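# Bridge three sticks over the blue disc, posts unmoved

## Task

Place all three sticks so each stick's centre line, running between its two ends, crosses above the blue disc painted on the table. At the end no stick may be touching the table and every post must still be standing close to its starting spot. Any number of arms may help, but the arrangement has to hold up by itself without a robot supporting it. Finally open the grippers and move the arms away. Arm mounting for reference (scene frame, metres, heading in degrees counter-clockwise from +x): arm1 at x=+0.62 y=+0.00 z=+0.72 heading +180; arm2 at x=-0.31 y=+0.54 z=+0.72 heading -60; arm3 at x=-0.31 y=-0.54 z=+0.72 heading +60.

## Robot and tools

Setup: three identical i2rt Big YAM arms, arm1, arm2 and arm3, bolted to the table top. Each has six revolute joints, a two-finger gripper and a wrist camera. Two fixed room cameras, cam_high and cam_low, also watch the scene. Everything is expressed in a single scene frame whose origin is on the floor with +z up. The hand point lies midway between the fingertips; the hand's z axis runs along the fingers and the fingers close along its y axis. The hand reaches roughly 1.0 m from the joint1 axis.

Joints (absolute targets, radians; the gripper is in metres). joint1_rad -2.879 to 2.879 (tolerance 0.045): yaws the whole arm, positive is counter-clockwise seen from above, 0 points along the foot's heading. joint2_rad 0 to 3.141 (0.14): shoulder; 0 has the upper arm pointing back and about level, increasing lifts it up then forward. joint3_rad 0 to 3.019 (0.09): elbow; 0 is fully folded, increasing opens it. joint4_rad -1.692 to 1.57 (0.055): hand pitch, positive raises the fingers. joint5_rad -1.57 to 1.57 (0.03): sideways hand swing, positive to the arm's right. joint6_rad -2.094 to 2.094 (0.035): hand roll, positive is clockwise viewed from behind the hand. gripper_m 0 to 0.093 (0.003): fingertip gap; grip force tops out near 50-62 N per pad. With joint1 and joint6 at 0 and the hand level and pointing forward, the wrist camera sits above the hand looking at the fingertips. Joints move at different speeds, so the path between two postures may bulge outward.

Tools.
execute_actions: arguments "actions" (a list holding one action or nothing) and optional "cameras". An action is an object keyed by robot name; each robot gets {"joints": {...}} mapping any of joint1_rad..joint6_rad and gripper_m to absolute target values (not offsets). One action can cover several arms; all named motions begin together. Omitted joints or arms keep whatever target they had and may still be pushing. Example: {"arm1": {"joints": {"gripper_m": 0.05}}, "arm2": {"joints": {"joint1_rad": 0.3}}}. An unknown key or out-of-range number rejects the whole call and nothing moves. An empty list just reports state and pictures. "cameras" lists names from arm1_cam_wrist, arm2_cam_wrist, arm3_cam_wrist, cam_high, cam_low, all; omitted, null or ["all"] gives every camera, [] gives none, a bad name rejects the call. The "pictures" line gives the order of the returned images.
wait: "seconds" from 0 to 10; commands nothing new and returns the same as an empty action.
zoom_image: "camera" plus "region" [x0, y0, x1, y1] in pixels of that camera's latest full image, top-left origin, no larger than 504 by 504.
finished_scene: "scene" is the number of the current scene; irreversible, it reports whether the goal was met and then loads the next task.

Reading results. joint_positions gives measured angles. joint_status tells how each commanded motion of the last accepted action ended: reached, "off_target" (stalled short, possibly still pushing), "contact_stop" or "time_out" (target dropped; the joint holds where it stopped, except that a timed-out joint may keep a target at most 0.375, 0.375, 0.113, 0.225, 0.075, 0.3 rad away for joints 1-6 and resume when free). "joint command not followed", usually with a "cause:" line, means the self/inter-arm collision check blocked that arm's joint targets (the gripper target still runs); affected joints show "not_followed" and the arm may retry those targets on later actions until they become valid. on_its_own lists what happened without being commanded this call; "held at" is the kept target, not the actual position. To release a stuck push, command the joint to its reported position. A joint carrying weight sinks slowly. Very small target changes may not move a joint. If a call reports a stop, any later execute_actions, wait or finished_scene in the same reply is skipped.

Calibration: each camera has a K, distortion D and a 4x4 T_world_to_cam mapping scene coordinates into the camera frame (OpenCV conventions); wrist cameras are fisheye 616x616, room cameras 896x504. Room cameras may be off by up to about 2.3 degrees and 9 mm; wrist camera poses come from joint readings and can be worse. Results list cameras whose numbers changed.

Cautions. The arms never stop on contact and can push very hard; sustained pushing or holding a load heats motors. A MOTOR HOT line appears at 85 °C; at 100 °C an OVER-TEMPERATURE FAULT drops that arm and its gripper, and its joints read "limit_stop_at_motor_heat" (resend targets afterward). Avoid arms pressing against each other: no state line reports robot-robot contact and the clearance check ignores fingers, gripper housings and wrist cameras and may react late. Objects touching robots are fine. Loose items may occasionally be nudged by outside forces. Never knock objects off or out of the work area, and avoid drops, slips, slams and hard impacts, especially on the posts. The simulation keeps running while you compose a reply, and robots hold their last command meanwhile. At the end, release each stick, confirm the sticks rest only on the posts (not the table) above the disc, and pull the arms clear.

Each tool is called after "Call:" by a JSON object that holds its "fn" and its "kwargs".

## Session

Call:
{"fn": "execute_actions", "kwargs": {"actions": []}}

Scene clock: 0.00 s.
Motor temperatures (°C, as the motors report them): arm1=[24 25 25 24 25 26] | arm2=[25 22 23 26 22 23] | arm3=[24 23 25 24 24 25]
arm1.joint_positions: joint1_rad=-0.354 joint2_rad=+0.490 joint3_rad=+1.400 joint4_rad=-1.192 joint5_rad=-0.063 joint6_rad=+0.201 gripper_m=+0.094
arm1.joint_status: not commanded
arm1.hand: x=+0.4421 y=+0.0651 z=+1.4088 quat_wxyz=(-0.030, +0.769, -0.216, -0.601) (m; scene frame)
arm2.joint_positions: joint1_rad=-0.055 joint2_rad=+0.472 joint3_rad=+1.385 joint4_rad=-1.452 joint5_rad=-0.217 joint6_rad=-0.045 gripper_m=+0.095
arm2.joint_status: not commanded
arm2.hand: x=-0.1944 y=+0.4204 z=+1.3597 quat_wxyz=(-0.462, -0.372, -0.784, +0.182) (m; scene frame)
arm3.joint_positions: joint1_rad=+0.440 joint2_rad=+0.567 joint3_rad=+1.335 joint4_rad=-1.183 joint5_rad=-0.182 joint6_rad=+0.223 gripper_m=+0.095
arm3.joint_status: not commanded
arm3.hand: x=-0.3088 y=-0.2968 z=+1.3737 quat_wxyz=(-0.296, +0.526, -0.650, -0.461) (m; scene frame)
pictures: arm1_cam_wrist, arm2_cam_wrist, arm3_cam_wrist, cam_high, cam_low
Images, in order (width x height): arm1_cam_wrist 616x616, arm2_cam_wrist 616x616, arm3_cam_wrist 616x616, cam_high 896x504, cam_low 896x504.

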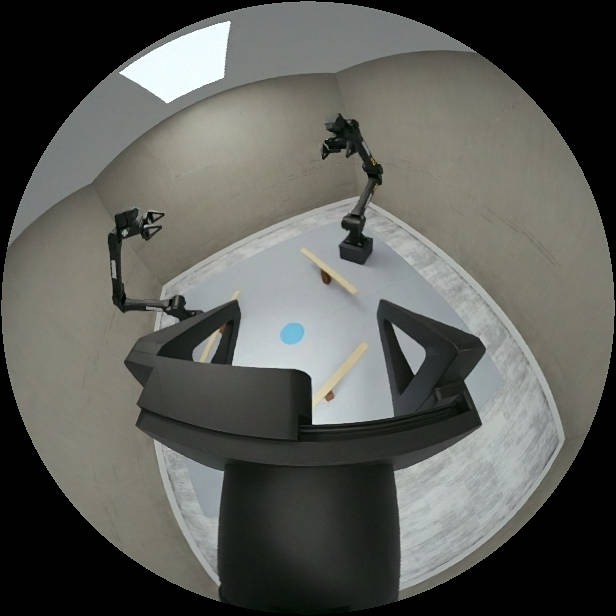

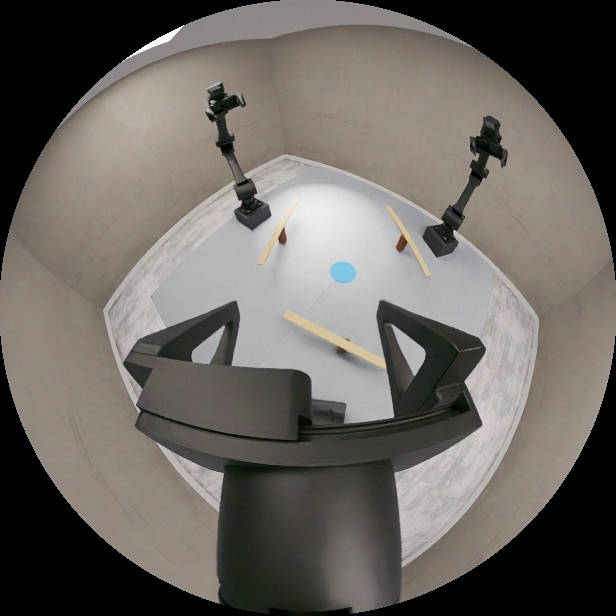

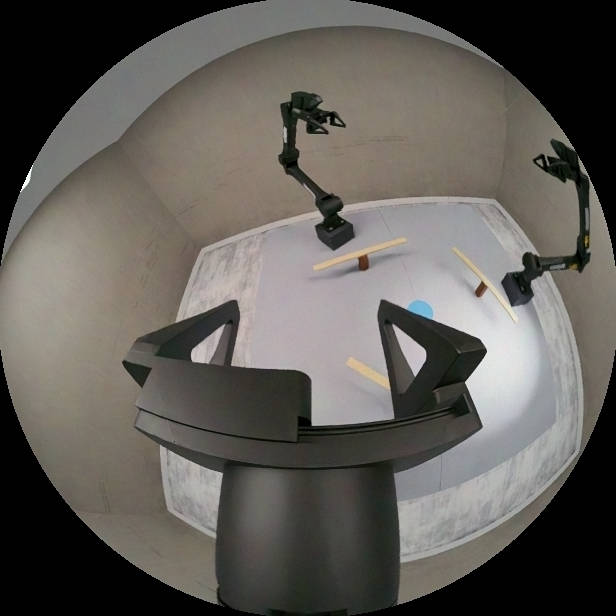

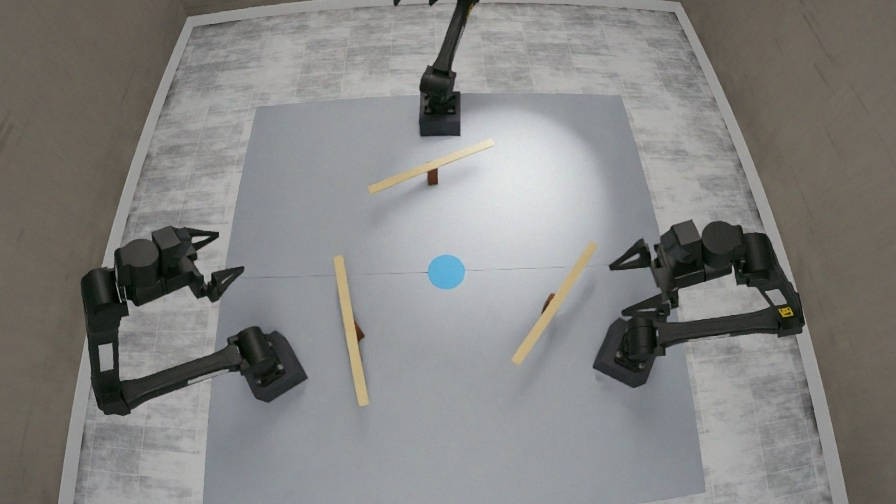

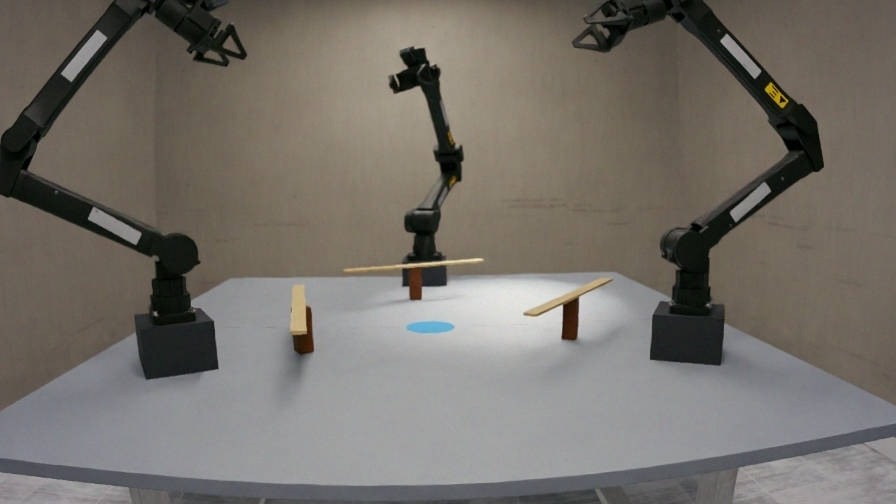

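Call:
{"fn": "zoom_image", "kwargs": {"camera": "cam_high", "region": [300, 120, 620, 420]}}

Call:
{"fn": "zoom_image", "kwargs": {"camera": "cam_low", "region": [250, 230, 650, 390]}}

Region (300, 120, 620, 420) of cam_high's 896x504 image, scaled by 1.575, with more detail than that image has; it fills the top 472 rows of this view, and the rest is white.

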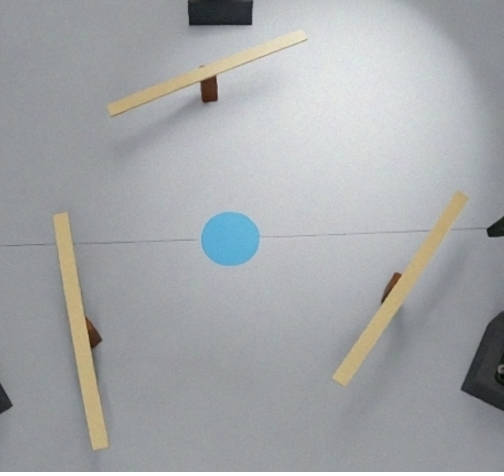

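Region (250, 230, 650, 390) of cam_low's 896x504 image, scaled by 1.260, with more detail than that image has; it fills the top 202 rows of this view, and the rest is white.

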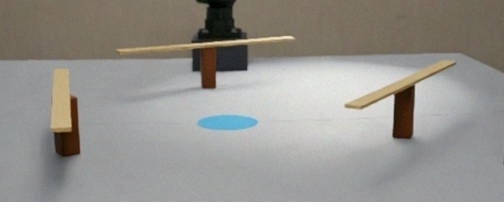

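Call:
{"fn": "execute_actions", "kwargs": {"actions": [{"arm1":{"joints":{"joint1_rad":0.103,"joint2_rad":1.3,"joint3_rad":1.2,"joint4_rad":-1.47,"joint5_rad":0,"joint6_rad":1.29}},"arm2":{"joints":{"joint1_rad":-0.415,"joint2_rad":1.4,"joint3_rad":1.1,"joint4_rad":-1.27,"joint5_rad":0,"joint6_rad":-1.653}},"arm3":{"joints":{"joint1_rad":-0.297,"joint2_rad":1.2,"joint3_rad":1.0,"joint4_rad":-1.2,"joint5_rad":0,"joint6_rad":-1.723}}}]}}

Scene clock: 7.40 s.
Motor temperatures (°C, as the motors report them): arm1=[24 25 26 24 25 26] | arm2=[25 22 24 26 22 23] | arm3=[24 23 26 24 24 25]
arm1.joint_positions: joint1_rad=+0.102 joint2_rad=+1.301 joint3_rad=+1.198 joint4_rad=-1.462 joint5_rad=-0.001 joint6_rad=+1.276 gripper_m=+0.094
arm1.joint_status: all done
arm1.hand: x=+0.2537 y=-0.0226 z=+1.0359 quat_wxyz=(+0.004, +0.822, -0.569, -0.002) (m; scene frame)
arm2.joint_positions: joint1_rad=-0.413 joint2_rad=+1.394 joint3_rad=+1.088 joint4_rad=-1.276 joint5_rad=-0.001 joint6_rad=-1.641 gripper_m=+0.095
arm2.joint_status: all done
arm2.hand: x=-0.2507 y=+0.1583 z=+0.9746 quat_wxyz=(+0.007, +0.110, -0.994, -0.004) (m; scene frame)
arm3.joint_positions: joint1_rad=-0.298 joint2_rad=+1.208 joint3_rad=+0.977 joint4_rad=-1.187 joint5_rad=-0.001 joint6_rad=-1.713 gripper_m=+0.095
arm3.joint_status: all done
arm3.hand: x=-0.0403 y=-0.2946 z=+0.9887 quat_wxyz=(-0.063, +0.938, -0.339, +0.029) (m; scene frame)
pictures: arm1_cam_wrist, arm2_cam_wrist, arm3_cam_wrist, cam_high, cam_low
camera_calibration (this result's frames):
arm1_cam_wrist: T_world_to_cam=[[0.935167, 0.354134, -0.00722164, -0.225948], [0.289418, -0.752201, 0.591972, -0.699292], [0.204205, -0.555683, -0.805926, 0.89525], [0, 0, 0, 1]] pos_world=[0.230873, 0.0514829, 1.13384]
arm2_cam_wrist: T_world_to_cam=[[0.209016, -0.97788, -0.007918, 0.215037], [-0.789376, -0.173493, 0.588886, -0.739563], [-0.577233, -0.116836, -0.808177, 0.787313], [0, 0, 0, 1]] pos_world=[-0.174276, 0.173958, 1.07351]
arm3_cam_wrist: T_world_to_cam=[[0.624411, 0.76807, 0.142053, 0.107576], [0.569159, -0.571953, 0.590701, -0.725199], [0.534948, -0.287989, -0.794288, 0.846455], [0, 0, 0, 1]] pos_world=[-0.107227, -0.253636, 1.08542]
Images, in order (width x height): arm1_cam_wrist 616x616, arm2_cam_wrist 616x616, arm3_cam_wrist 616x616, cam_high 896x504, cam_low 896x504.

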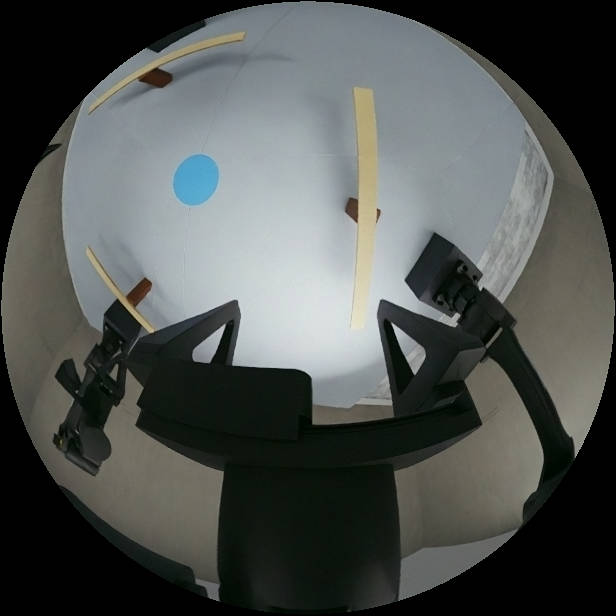

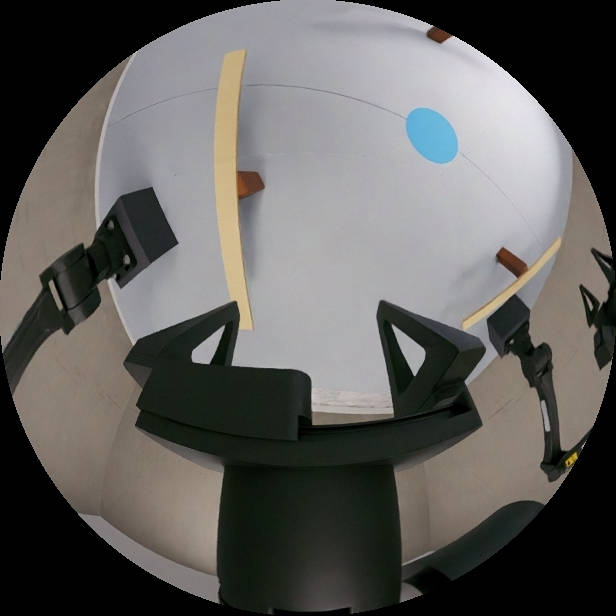

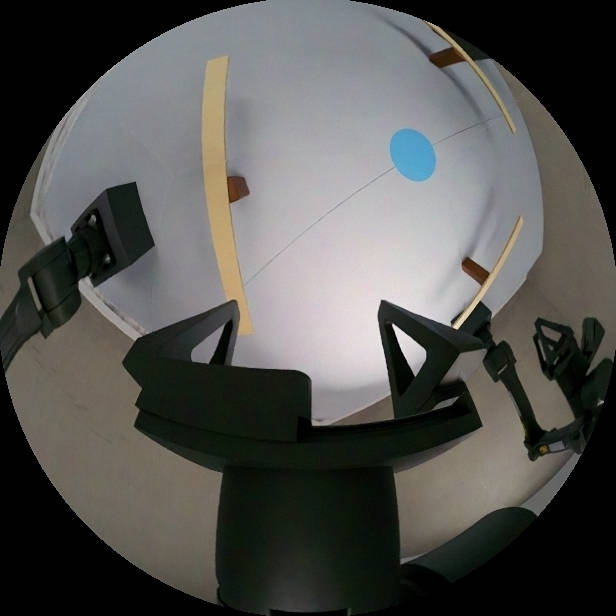

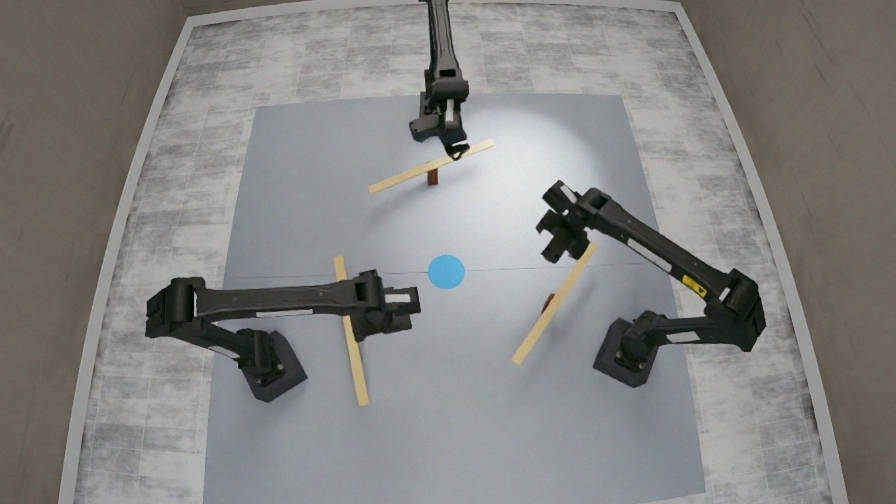

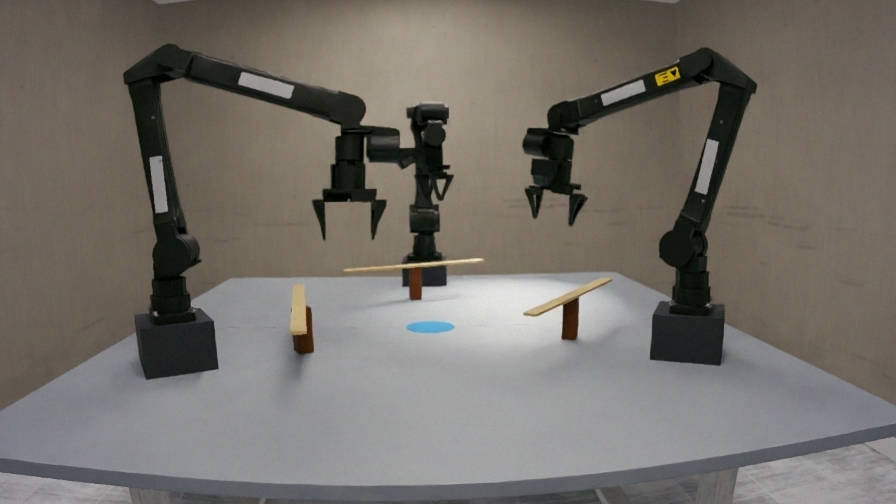

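Call:
{"fn": "execute_actions", "kwargs": {"actions": [{"arm1":{"joints":{"joint2_rad":1.0}},"arm2":{"joints":{"joint3_rad":1.4}},"arm3":{"joints":{"joint4_rad":-0.8}}}], "cameras": []}}

Scene clock: 10.83 s.
Motor temperatures (°C, as the motors report them): arm1=[24 25 27 24 25 26] | arm2=[25 22 25 26 22 23] | arm3=[24 23 26 24 24 25]
arm1.joint_positions: joint1_rad=+0.102 joint2_rad=+0.999 joint3_rad=+1.198 joint4_rad=-1.465 joint5_rad=-0.001 joint6_rad=+1.277 gripper_m=+0.094
arm1.joint_status: all done
arm1.hand: x=+0.2994 y=-0.0193 z=+1.1340 quat_wxyz=(+0.097, +0.812, -0.563, -0.118) (m; scene frame)
arm2.joint_positions: joint1_rad=-0.413 joint2_rad=+1.396 joint3_rad=+1.371 joint4_rad=-1.274 joint5_rad=-0.001 joint6_rad=-1.641 gripper_m=+0.095
arm2.joint_status: all done
arm2.hand: x=-0.2361 y=+0.0726 z=+1.0891 quat_wxyz=(+0.001, +0.110, -0.984, +0.137) (m; scene frame)
arm3.joint_positions: joint1_rad=-0.298 joint2_rad=+1.208 joint3_rad=+0.977 joint4_rad=-0.822 joint5_rad=-0.001 joint6_rad=-1.714 gripper_m=+0.095
arm3.joint_status: all done
arm3.hand: x=+0.0226 y=-0.2378 z=+1.0168 quat_wxyz=(-0.222, +0.911, -0.329, +0.113) (m; scene frame)
pictures: none
No camera images: the call's "cameras" was empty. Leave "cameras" out to get every camera's image.

Call:
{"fn": "execute_actions", "kwargs": {"actions": [{"arm1":{"joints":{"joint1_rad":0.136,"joint2_rad":1.195,"joint3_rad":0.648,"joint4_rad":-1.023,"joint6_rad":1.283}},"arm2":{"joints":{"joint1_rad":-0.3775,"joint2_rad":1.245,"joint3_rad":0.648,"joint4_rad":-0.974,"joint6_rad":-1.575}},"arm3":{"joints":{"joint1_rad":-0.311,"joint2_rad":1.219,"joint3_rad":0.653,"joint4_rad":-0.99,"joint6_rad":-1.752}}}]}}

Scene clock: 15.30 s.
Motor temperatures (°C, as the motors report them): arm1=[24 25 27 24 25 26] | arm2=[25 22 26 26 22 23] | arm3=[24 23 27 24 24 25]
arm1.joint_positions: joint1_rad=+0.130 joint2_rad=+1.205 joint3_rad=+0.651 joint4_rad=-1.032 joint5_rad=-0.001 joint6_rad=+1.277 gripper_m=+0.094
arm1.joint_status: all done
arm1.hand: x=+0.3504 y=-0.0246 z=+0.8689 quat_wxyz=(-0.002, +0.830, -0.558, +0.006) (m; scene frame)
arm2.joint_positions: joint1_rad=-0.380 joint2_rad=+1.250 joint3_rad=+0.640 joint4_rad=-0.983 joint5_rad=-0.001 joint6_rad=-1.587 gripper_m=+0.095
arm2.joint_status: all done
arm2.hand: x=-0.2596 y=+0.2671 z=+0.8667 quat_wxyz=(+0.007, +0.099, -0.995, -0.009) (m; scene frame)
arm3.joint_positions: joint1_rad=-0.302 joint2_rad=+1.219 joint3_rad=+0.644 joint4_rad=-0.982 joint5_rad=-0.001 joint6_rad=-1.743 gripper_m=+0.095
arm3.joint_status: all done
arm3.hand: x=-0.1016 y=-0.3505 z=+0.8676 quat_wxyz=(-0.002, +0.945, -0.327, -0.004) (m; scene frame)
pictures: arm1_cam_wrist, arm2_cam_wrist, arm3_cam_wrist, cam_high, cam_low
camera_calibration (this result's frames):
arm1_cam_wrist: T_world_to_cam=[[0.925002, 0.379747, 0.0127709, -0.330073], [0.29767, -0.745145, 0.596785, -0.636833], [0.236144, -0.548226, -0.8023, 0.725652], [0, 0, 0, 1]] pos_world=[0.323526, 0.0486326, 0.966458]
arm2_cam_wrist: T_world_to_cam=[[0.188652, -0.981872, -0.018391, 0.327272], [-0.791363, -0.163085, 0.589193, -0.667732], [-0.581511, -0.0965986, -0.807783, 0.700824], [0, 0, 0, 1]] pos_world=[-0.182623, 0.28014, 0.965555]
arm3_cam_wrist: T_world_to_cam=[[0.610842, 0.791734, 0.00548158, 0.331384], [0.643115, -0.500194, 0.579835, -0.608645], [0.461817, -0.350662, -0.814715, 0.755255], [0, 0, 0, 1]] pos_world=[-0.159783, -0.301969, 0.966415]
Images, in order (width x height): arm1_cam_wrist 616x616, arm2_cam_wrist 616x616, arm3_cam_wrist 616x616, cam_high 896x504, cam_low 896x504.

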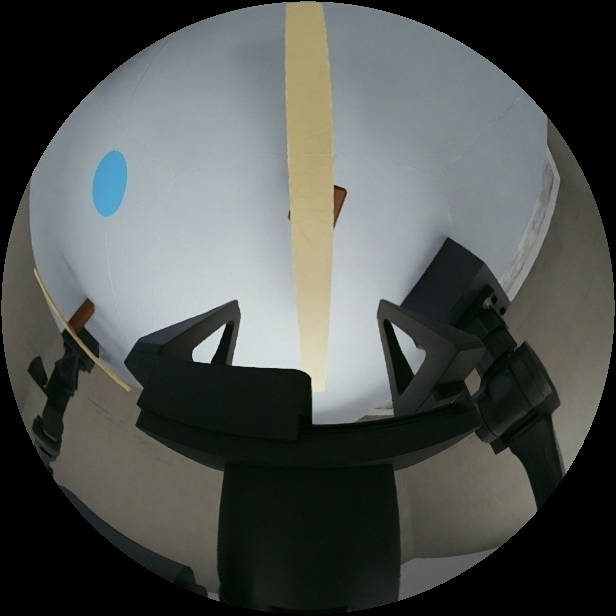

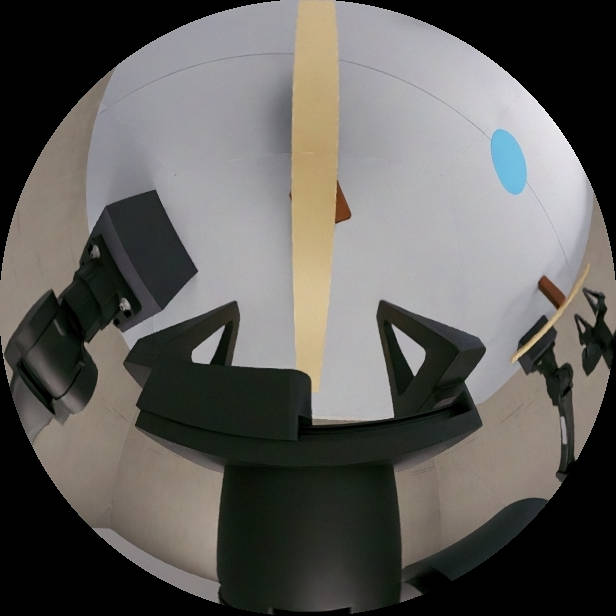

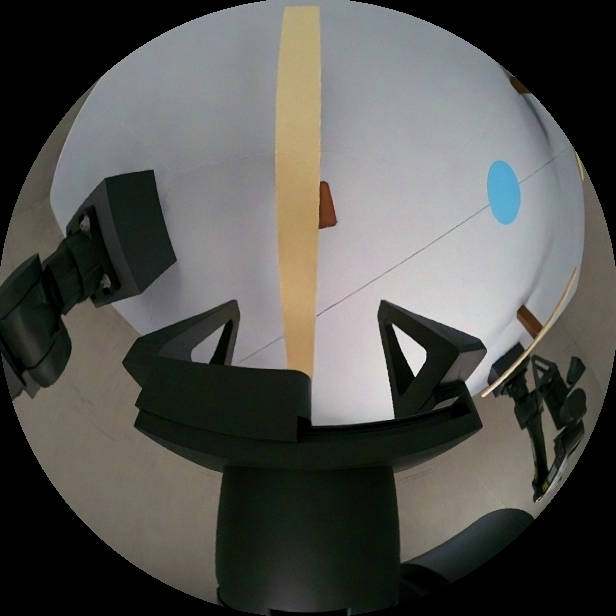

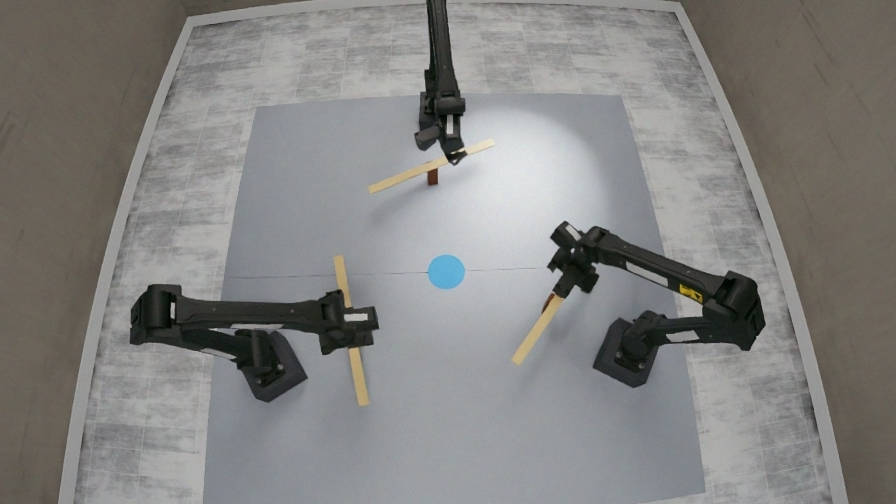

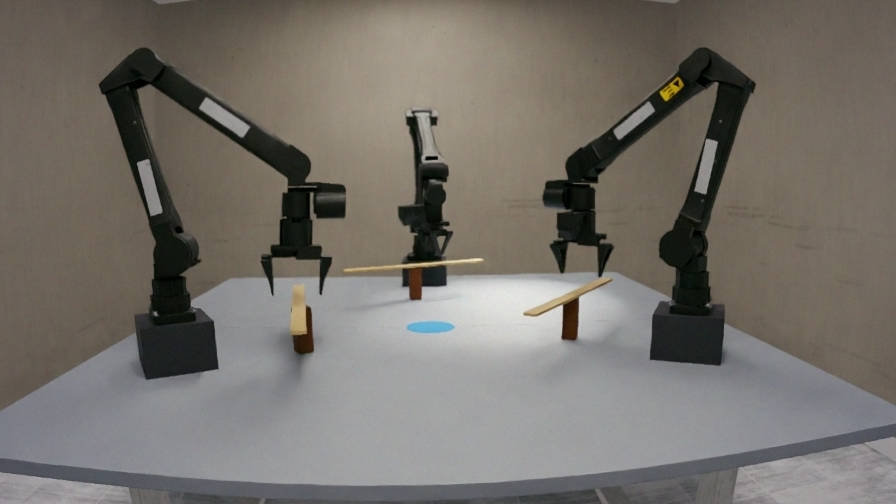

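Call:
{"fn": "zoom_image", "kwargs": {"camera": "cam_low", "region": [240, 220, 500, 370]}}

Call:
{"fn": "zoom_image", "kwargs": {"camera": "cam_low", "region": [500, 220, 660, 360]}}

Region (240, 220, 500, 370) of cam_low's 896x504 image, scaled by 1.938, with more detail than that image has; it fills the top 291 rows of this view, and the rest is white.

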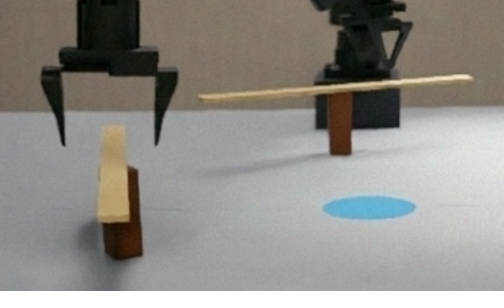

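Region (500, 220, 660, 360) of cam_low's 896x504 image, scaled by 3.150, with more detail than that image has; it fills the top 441 rows of this view, and the rest is white.

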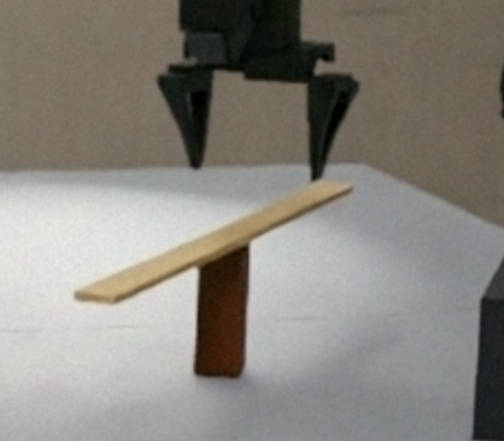

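Call:
{"fn": "execute_actions", "kwargs": {"actions": [{"arm1":{"joints":{"joint2_rad":1.316,"joint3_rad":0.555,"joint4_rad":-0.81}},"arm2":{"joints":{"joint2_rad":1.37,"joint3_rad":0.556,"joint4_rad":-0.757,"joint6_rad":-1.55}},"arm3":{"joints":{"joint2_rad":1.321,"joint3_rad":0.542,"joint4_rad":-0.778}}}]}}

Scene clock: 17.97 s.
Motor temperatures (°C, as the motors report them): arm1=[24 25 27 24 25 26] | arm2=[25 22 26 26 22 23] | arm3=[24 23 27 24 24 25]
arm1.joint_positions: joint1_rad=+0.130 joint2_rad=+1.324 joint3_rad=+0.552 joint4_rad=-0.819 joint5_rad=-0.001 joint6_rad=+1.277 gripper_m=+0.094
arm1.joint_status: all done
arm1.hand: x=+0.3571 y=-0.0242 z=+0.8093 quat_wxyz=(-0.004, +0.830, -0.558, +0.008) (m; scene frame)
arm2.joint_positions: joint1_rad=-0.380 joint2_rad=+1.376 joint3_rad=+0.545 joint4_rad=-0.766 joint5_rad=-0.001 joint6_rad=-1.562 gripper_m=+0.095
arm2.joint_status: all done
arm2.hand: x=-0.2619 y=+0.2749 z=+0.8073 quat_wxyz=(+0.008, +0.087, -0.996, -0.011) (m; scene frame)
arm3.joint_positions: joint1_rad=-0.302 joint2_rad=+1.329 joint3_rad=+0.531 joint4_rad=-0.794 joint5_rad=-0.001 joint6_rad=-1.744 gripper_m=+0.095
arm3.joint_status: all done
arm3.hand: x=-0.1177 y=-0.3643 z=+0.8074 quat_wxyz=(+0.013, +0.945, -0.327, -0.012) (m; scene frame)
pictures: arm1_cam_wrist, arm2_cam_wrist, arm3_cam_wrist, cam_high, cam_low
camera_calibration (this result's frames):
arm1_cam_wrist: T_world_to_cam=[[0.924928, 0.379756, 0.0171484, -0.339148], [0.29496, -0.745394, 0.597818, -0.602828], [0.239808, -0.54788, -0.801448, 0.674504], [0, 0, 0, 1]] pos_world=[0.329746, 0.0489968, 0.906778]
arm2_cam_wrist: T_world_to_cam=[[0.163805, -0.98625, -0.0218731, 0.331799], [-0.794558, -0.145044, 0.58961, -0.639424], [-0.584675, -0.0792018, -0.807392, 0.646326], [0, 0, 0, 1]] pos_world=[-0.184519, 0.285683, 0.906106]
arm3_cam_wrist: T_world_to_cam=[[0.610041, 0.791865, -0.0282773, 0.379763], [0.658171, -0.486528, 0.574545, -0.559286], [0.441204, -0.369107, -0.817984, 0.702274], [0, 0, 0, 1]] pos_world=[-0.173412, -0.313614, 0.906523]
Images, in order (width x height): arm1_cam_wrist 616x616, arm2_cam_wrist 616x616, arm3_cam_wrist 616x616, cam_high 896x504, cam_low 896x504.

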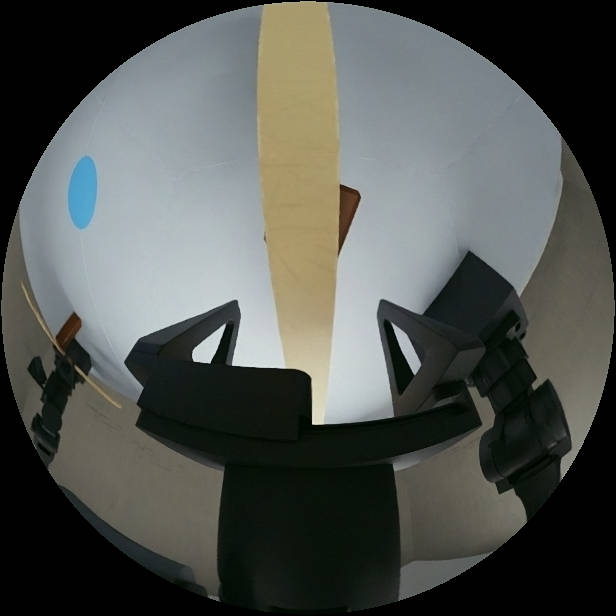

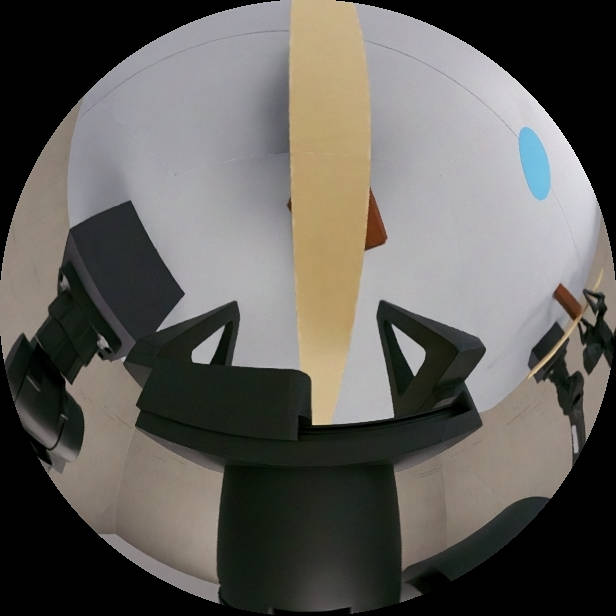

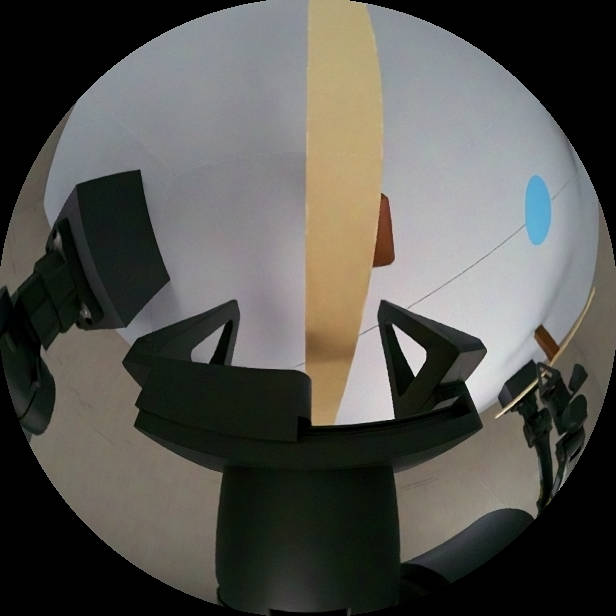

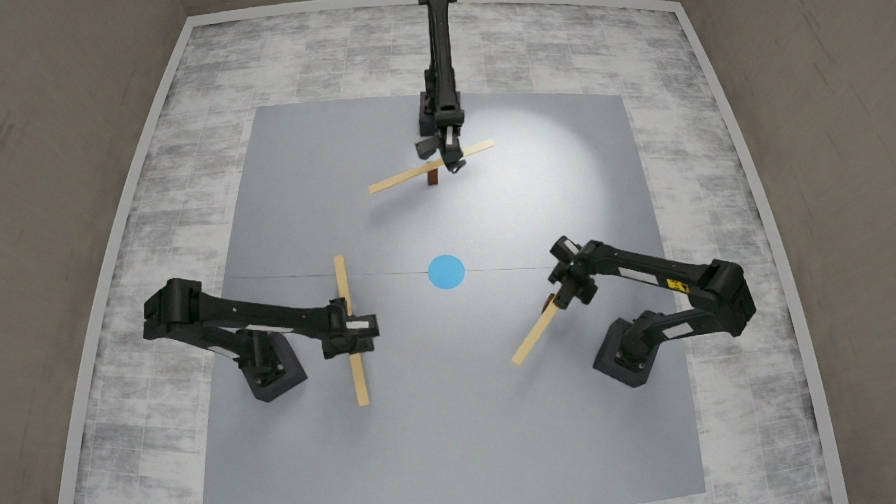

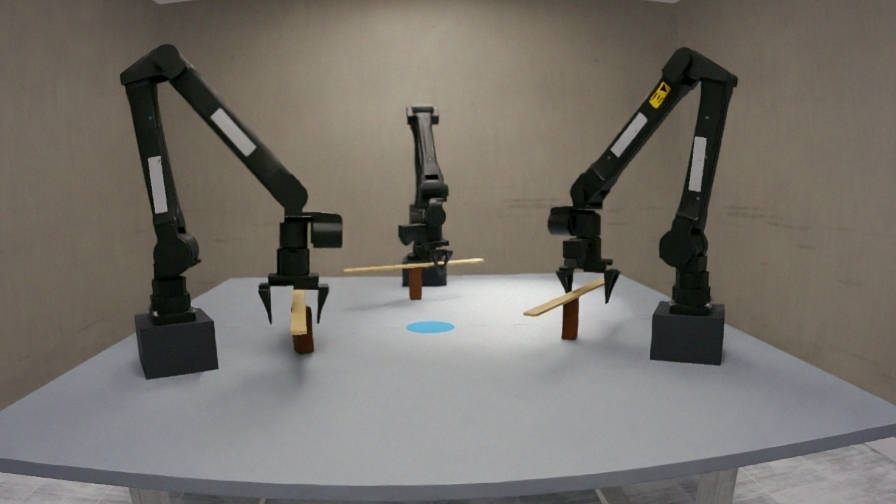

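Call:
{"fn": "execute_actions", "kwargs": {"actions": [{"arm1":{"joints":{"joint4_rad":-0.79,"gripper_m":0.06}},"arm2":{"joints":{"joint4_rad":-0.727,"gripper_m":0.06}},"arm3":{"joints":{"joint4_rad":-0.721,"gripper_m":0.07}}}], "cameras": ["arm1_cam_wrist","arm2_cam_wrist","arm3_cam_wrist"]}}

Scene clock: 18.97 s.
Motor temperatures (°C, as the motors report them): arm1=[24 25 27 24 25 26] | arm2=[25 22 26 26 22 23] | arm3=[24 23 27 24 24 25]
arm1.joint_positions: joint1_rad=+0.130 joint2_rad=+1.324 joint3_rad=+0.552 joint4_rad=-0.799 joint5_rad=-0.001 joint6_rad=+1.277 gripper_m=+0.060
arm1.joint_status: all done
arm1.hand: x=+0.3521 y=-0.0247 z=+0.8093 quat_wxyz=(+0.003, +0.830, -0.558, +0.000) (m; scene frame)
arm2.joint_positions: joint1_rad=-0.380 joint2_rad=+1.376 joint3_rad=+0.545 joint4_rad=-0.736 joint5_rad=-0.001 joint6_rad=-1.562 gripper_m=+0.060
arm2.joint_status: all done
arm2.hand: x=-0.2606 y=+0.2678 z=+0.8072 quat_wxyz=(+0.006, +0.087, -0.996, +0.003) (m; scene frame)
arm3.joint_positions: joint1_rad=-0.302 joint2_rad=+1.329 joint3_rad=+0.531 joint4_rad=-0.737 joint5_rad=-0.001 joint6_rad=-1.744 gripper_m=+0.070
arm3.joint_status: all done
arm3.hand: x=-0.1073 y=-0.3550 z=+0.8073 quat_wxyz=(-0.011, +0.945, -0.327, +0.001) (m; scene frame)
pictures: arm1_cam_wrist, arm2_cam_wrist, arm3_cam_wrist
camera_calibration (this result's frames):
arm1_cam_wrist: T_world_to_cam=[[0.925106, 0.379703, -0.0021872, -0.31881], [0.306893, -0.744296, 0.59316, -0.602095], [0.223597, -0.549408, -0.805081, 0.684018], [0, 0, 0, 1]] pos_world=[0.326768, 0.04872, 0.907132]
arm2_cam_wrist: T_world_to_cam=[[0.163883, -0.986451, 0.00749576, 0.300946], [-0.7977, -0.128047, 0.589303, -0.644492], [-0.580359, -0.102556, -0.807877, 0.654244], [0, 0, 0, 1]] pos_world=[-0.183735, 0.28144, 0.906094]
arm3_cam_wrist: T_world_to_cam=[[0.610399, 0.791612, 0.0276177, 0.320847], [0.633488, -0.508809, 0.582929, -0.578842], [0.475506, -0.338324, -0.812054, 0.710872], [0, 0, 0, 1]] pos_world=[-0.167179, -0.308002, 0.905829]
Images, in order (width x height): arm1_cam_wrist 616x616, arm2_cam_wrist 616x616, arm3_cam_wrist 616x616.

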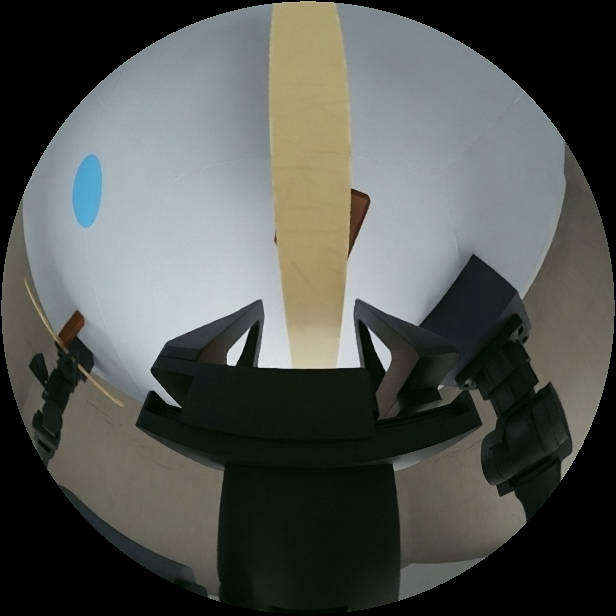

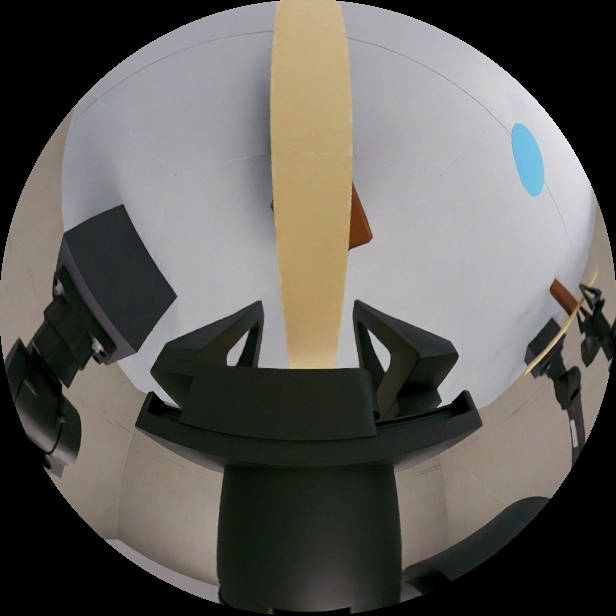

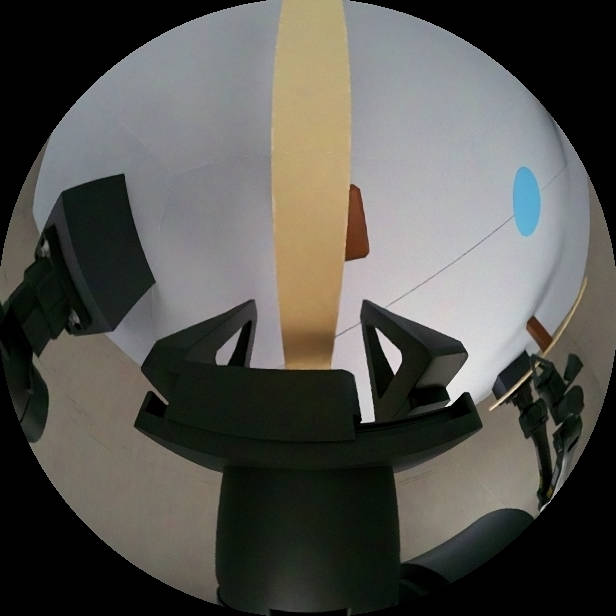

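Call:
{"fn": "execute_actions", "kwargs": {"actions": [{"arm1":{"joints":{"gripper_m":0.02}},"arm2":{"joints":{"gripper_m":0.02}},"arm3":{"joints":{"gripper_m":0.02}}}]}}

Scene clock: 19.70 s.
Motor temperatures (°C, as the motors report them): arm1=[24 25 27 24 25 26] | arm2=[25 22 25 26 22 23] | arm3=[24 23 27 24 24 25]
arm1.joint_positions: joint1_rad=+0.130 joint2_rad=+1.324 joint3_rad=+0.552 joint4_rad=-0.798 joint5_rad=-0.001 joint6_rad=+1.277 gripper_m=+0.026
arm1.joint_status: gripper_m off_target (ended at +0.026, target +0.020)
arm1.hand: x=+0.3520 y=-0.0247 z=+0.8093 quat_wxyz=(+0.003, +0.830, -0.558, +0.000) (m; scene frame)
arm2.joint_positions: joint1_rad=-0.380 joint2_rad=+1.376 joint3_rad=+0.545 joint4_rad=-0.736 joint5_rad=-0.001 joint6_rad=-1.561 gripper_m=+0.027
arm2.joint_status: gripper_m off_target (ended at +0.027, target +0.020)
arm2.hand: x=-0.2606 y=+0.2677 z=+0.8072 quat_wxyz=(+0.006, +0.087, -0.996, +0.004) (m; scene frame)
arm3.joint_positions: joint1_rad=-0.302 joint2_rad=+1.329 joint3_rad=+0.531 joint4_rad=-0.737 joint5_rad=-0.001 joint6_rad=-1.745 gripper_m=+0.027
arm3.joint_status: gripper_m off_target (ended at +0.027, target +0.020)
arm3.hand: x=-0.1073 y=-0.3550 z=+0.8073 quat_wxyz=(-0.011, +0.945, -0.326, +0.002) (m; scene frame)
pictures: arm1_cam_wrist, arm2_cam_wrist, arm3_cam_wrist, cam_high, cam_low
camera_calibration (this result's frames):
arm1_cam_wrist: T_world_to_cam=[[0.925395, 0.378996, -0.00254967, -0.318546], [0.306548, -0.744509, 0.593073, -0.601886], [0.222874, -0.549608, -0.805145, 0.684335], [0, 0, 0, 1]] pos_world=[0.326767, 0.0487343, 0.907139]
arm2_cam_wrist: T_world_to_cam=[[0.163512, -0.98651, 0.00788205, 0.30046], [-0.797791, -0.127524, 0.589294, -0.644647], [-0.580339, -0.102645, -0.80788, 0.654276], [0, 0, 0, 1]] pos_world=[-0.18372, 0.281357, 0.906095]
arm3_cam_wrist: T_world_to_cam=[[0.60919, 0.792543, 0.0276245, 0.321042], [0.634245, -0.507833, 0.582957, -0.578437], [0.476047, -0.337611, -0.812033, 0.711167], [0, 0, 0, 1]] pos_world=[-0.167254, -0.308092, 0.905826]
Images, in order (width x height): arm1_cam_wrist 616x616, arm2_cam_wrist 616x616, arm3_cam_wrist 616x616, cam_high 896x504, cam_low 896x504.

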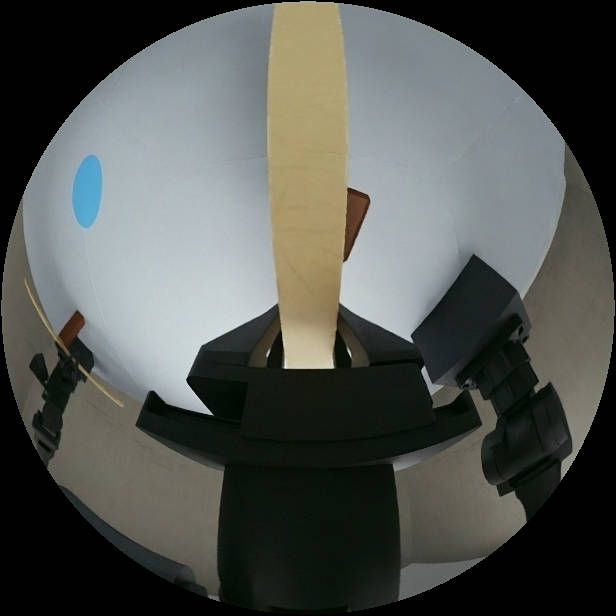

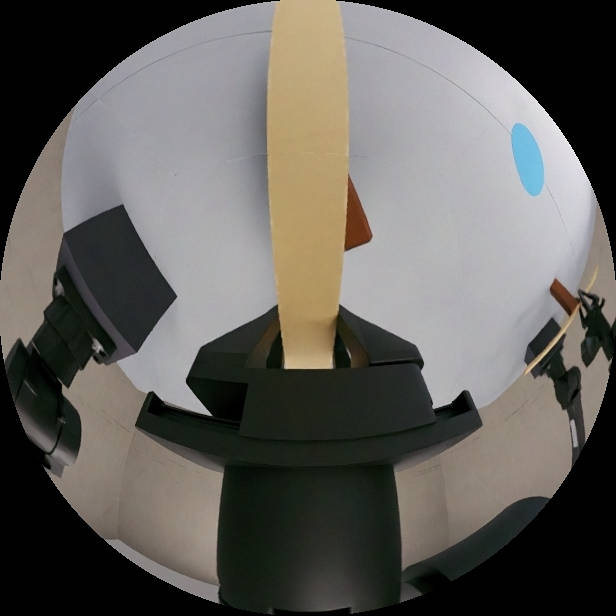

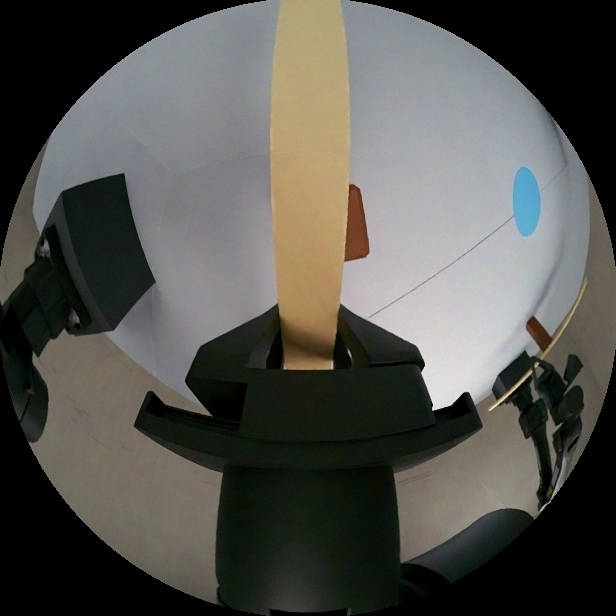

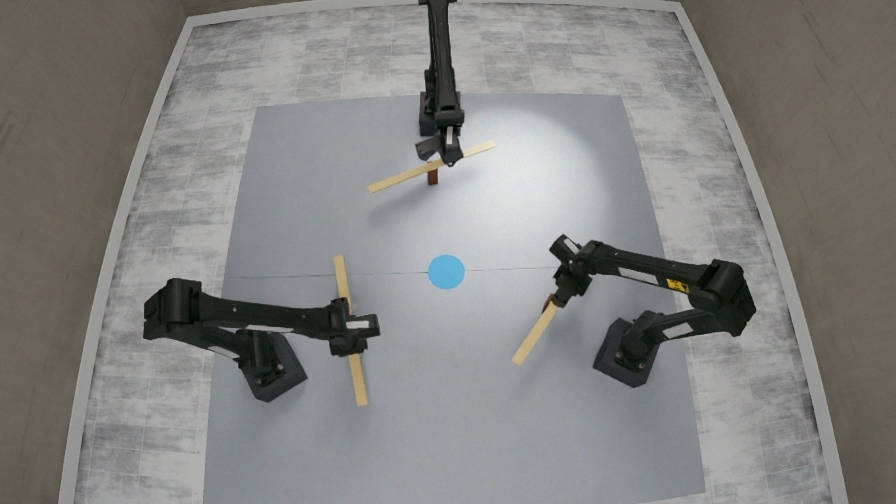

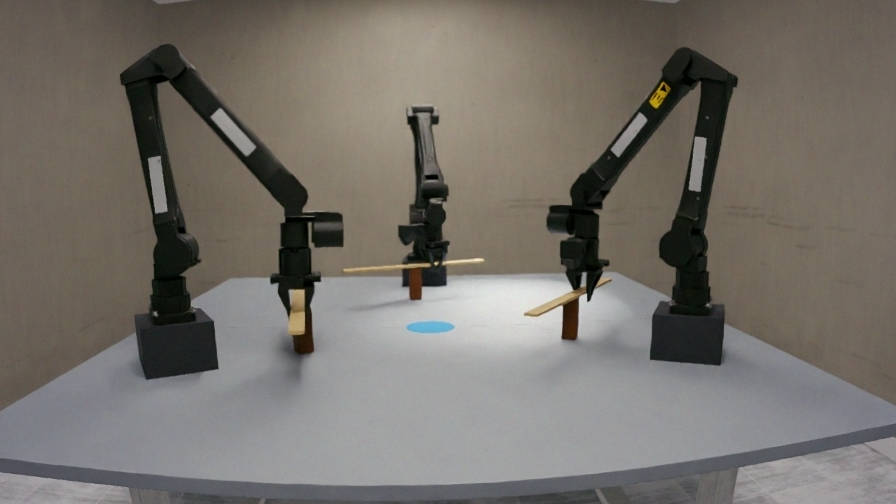

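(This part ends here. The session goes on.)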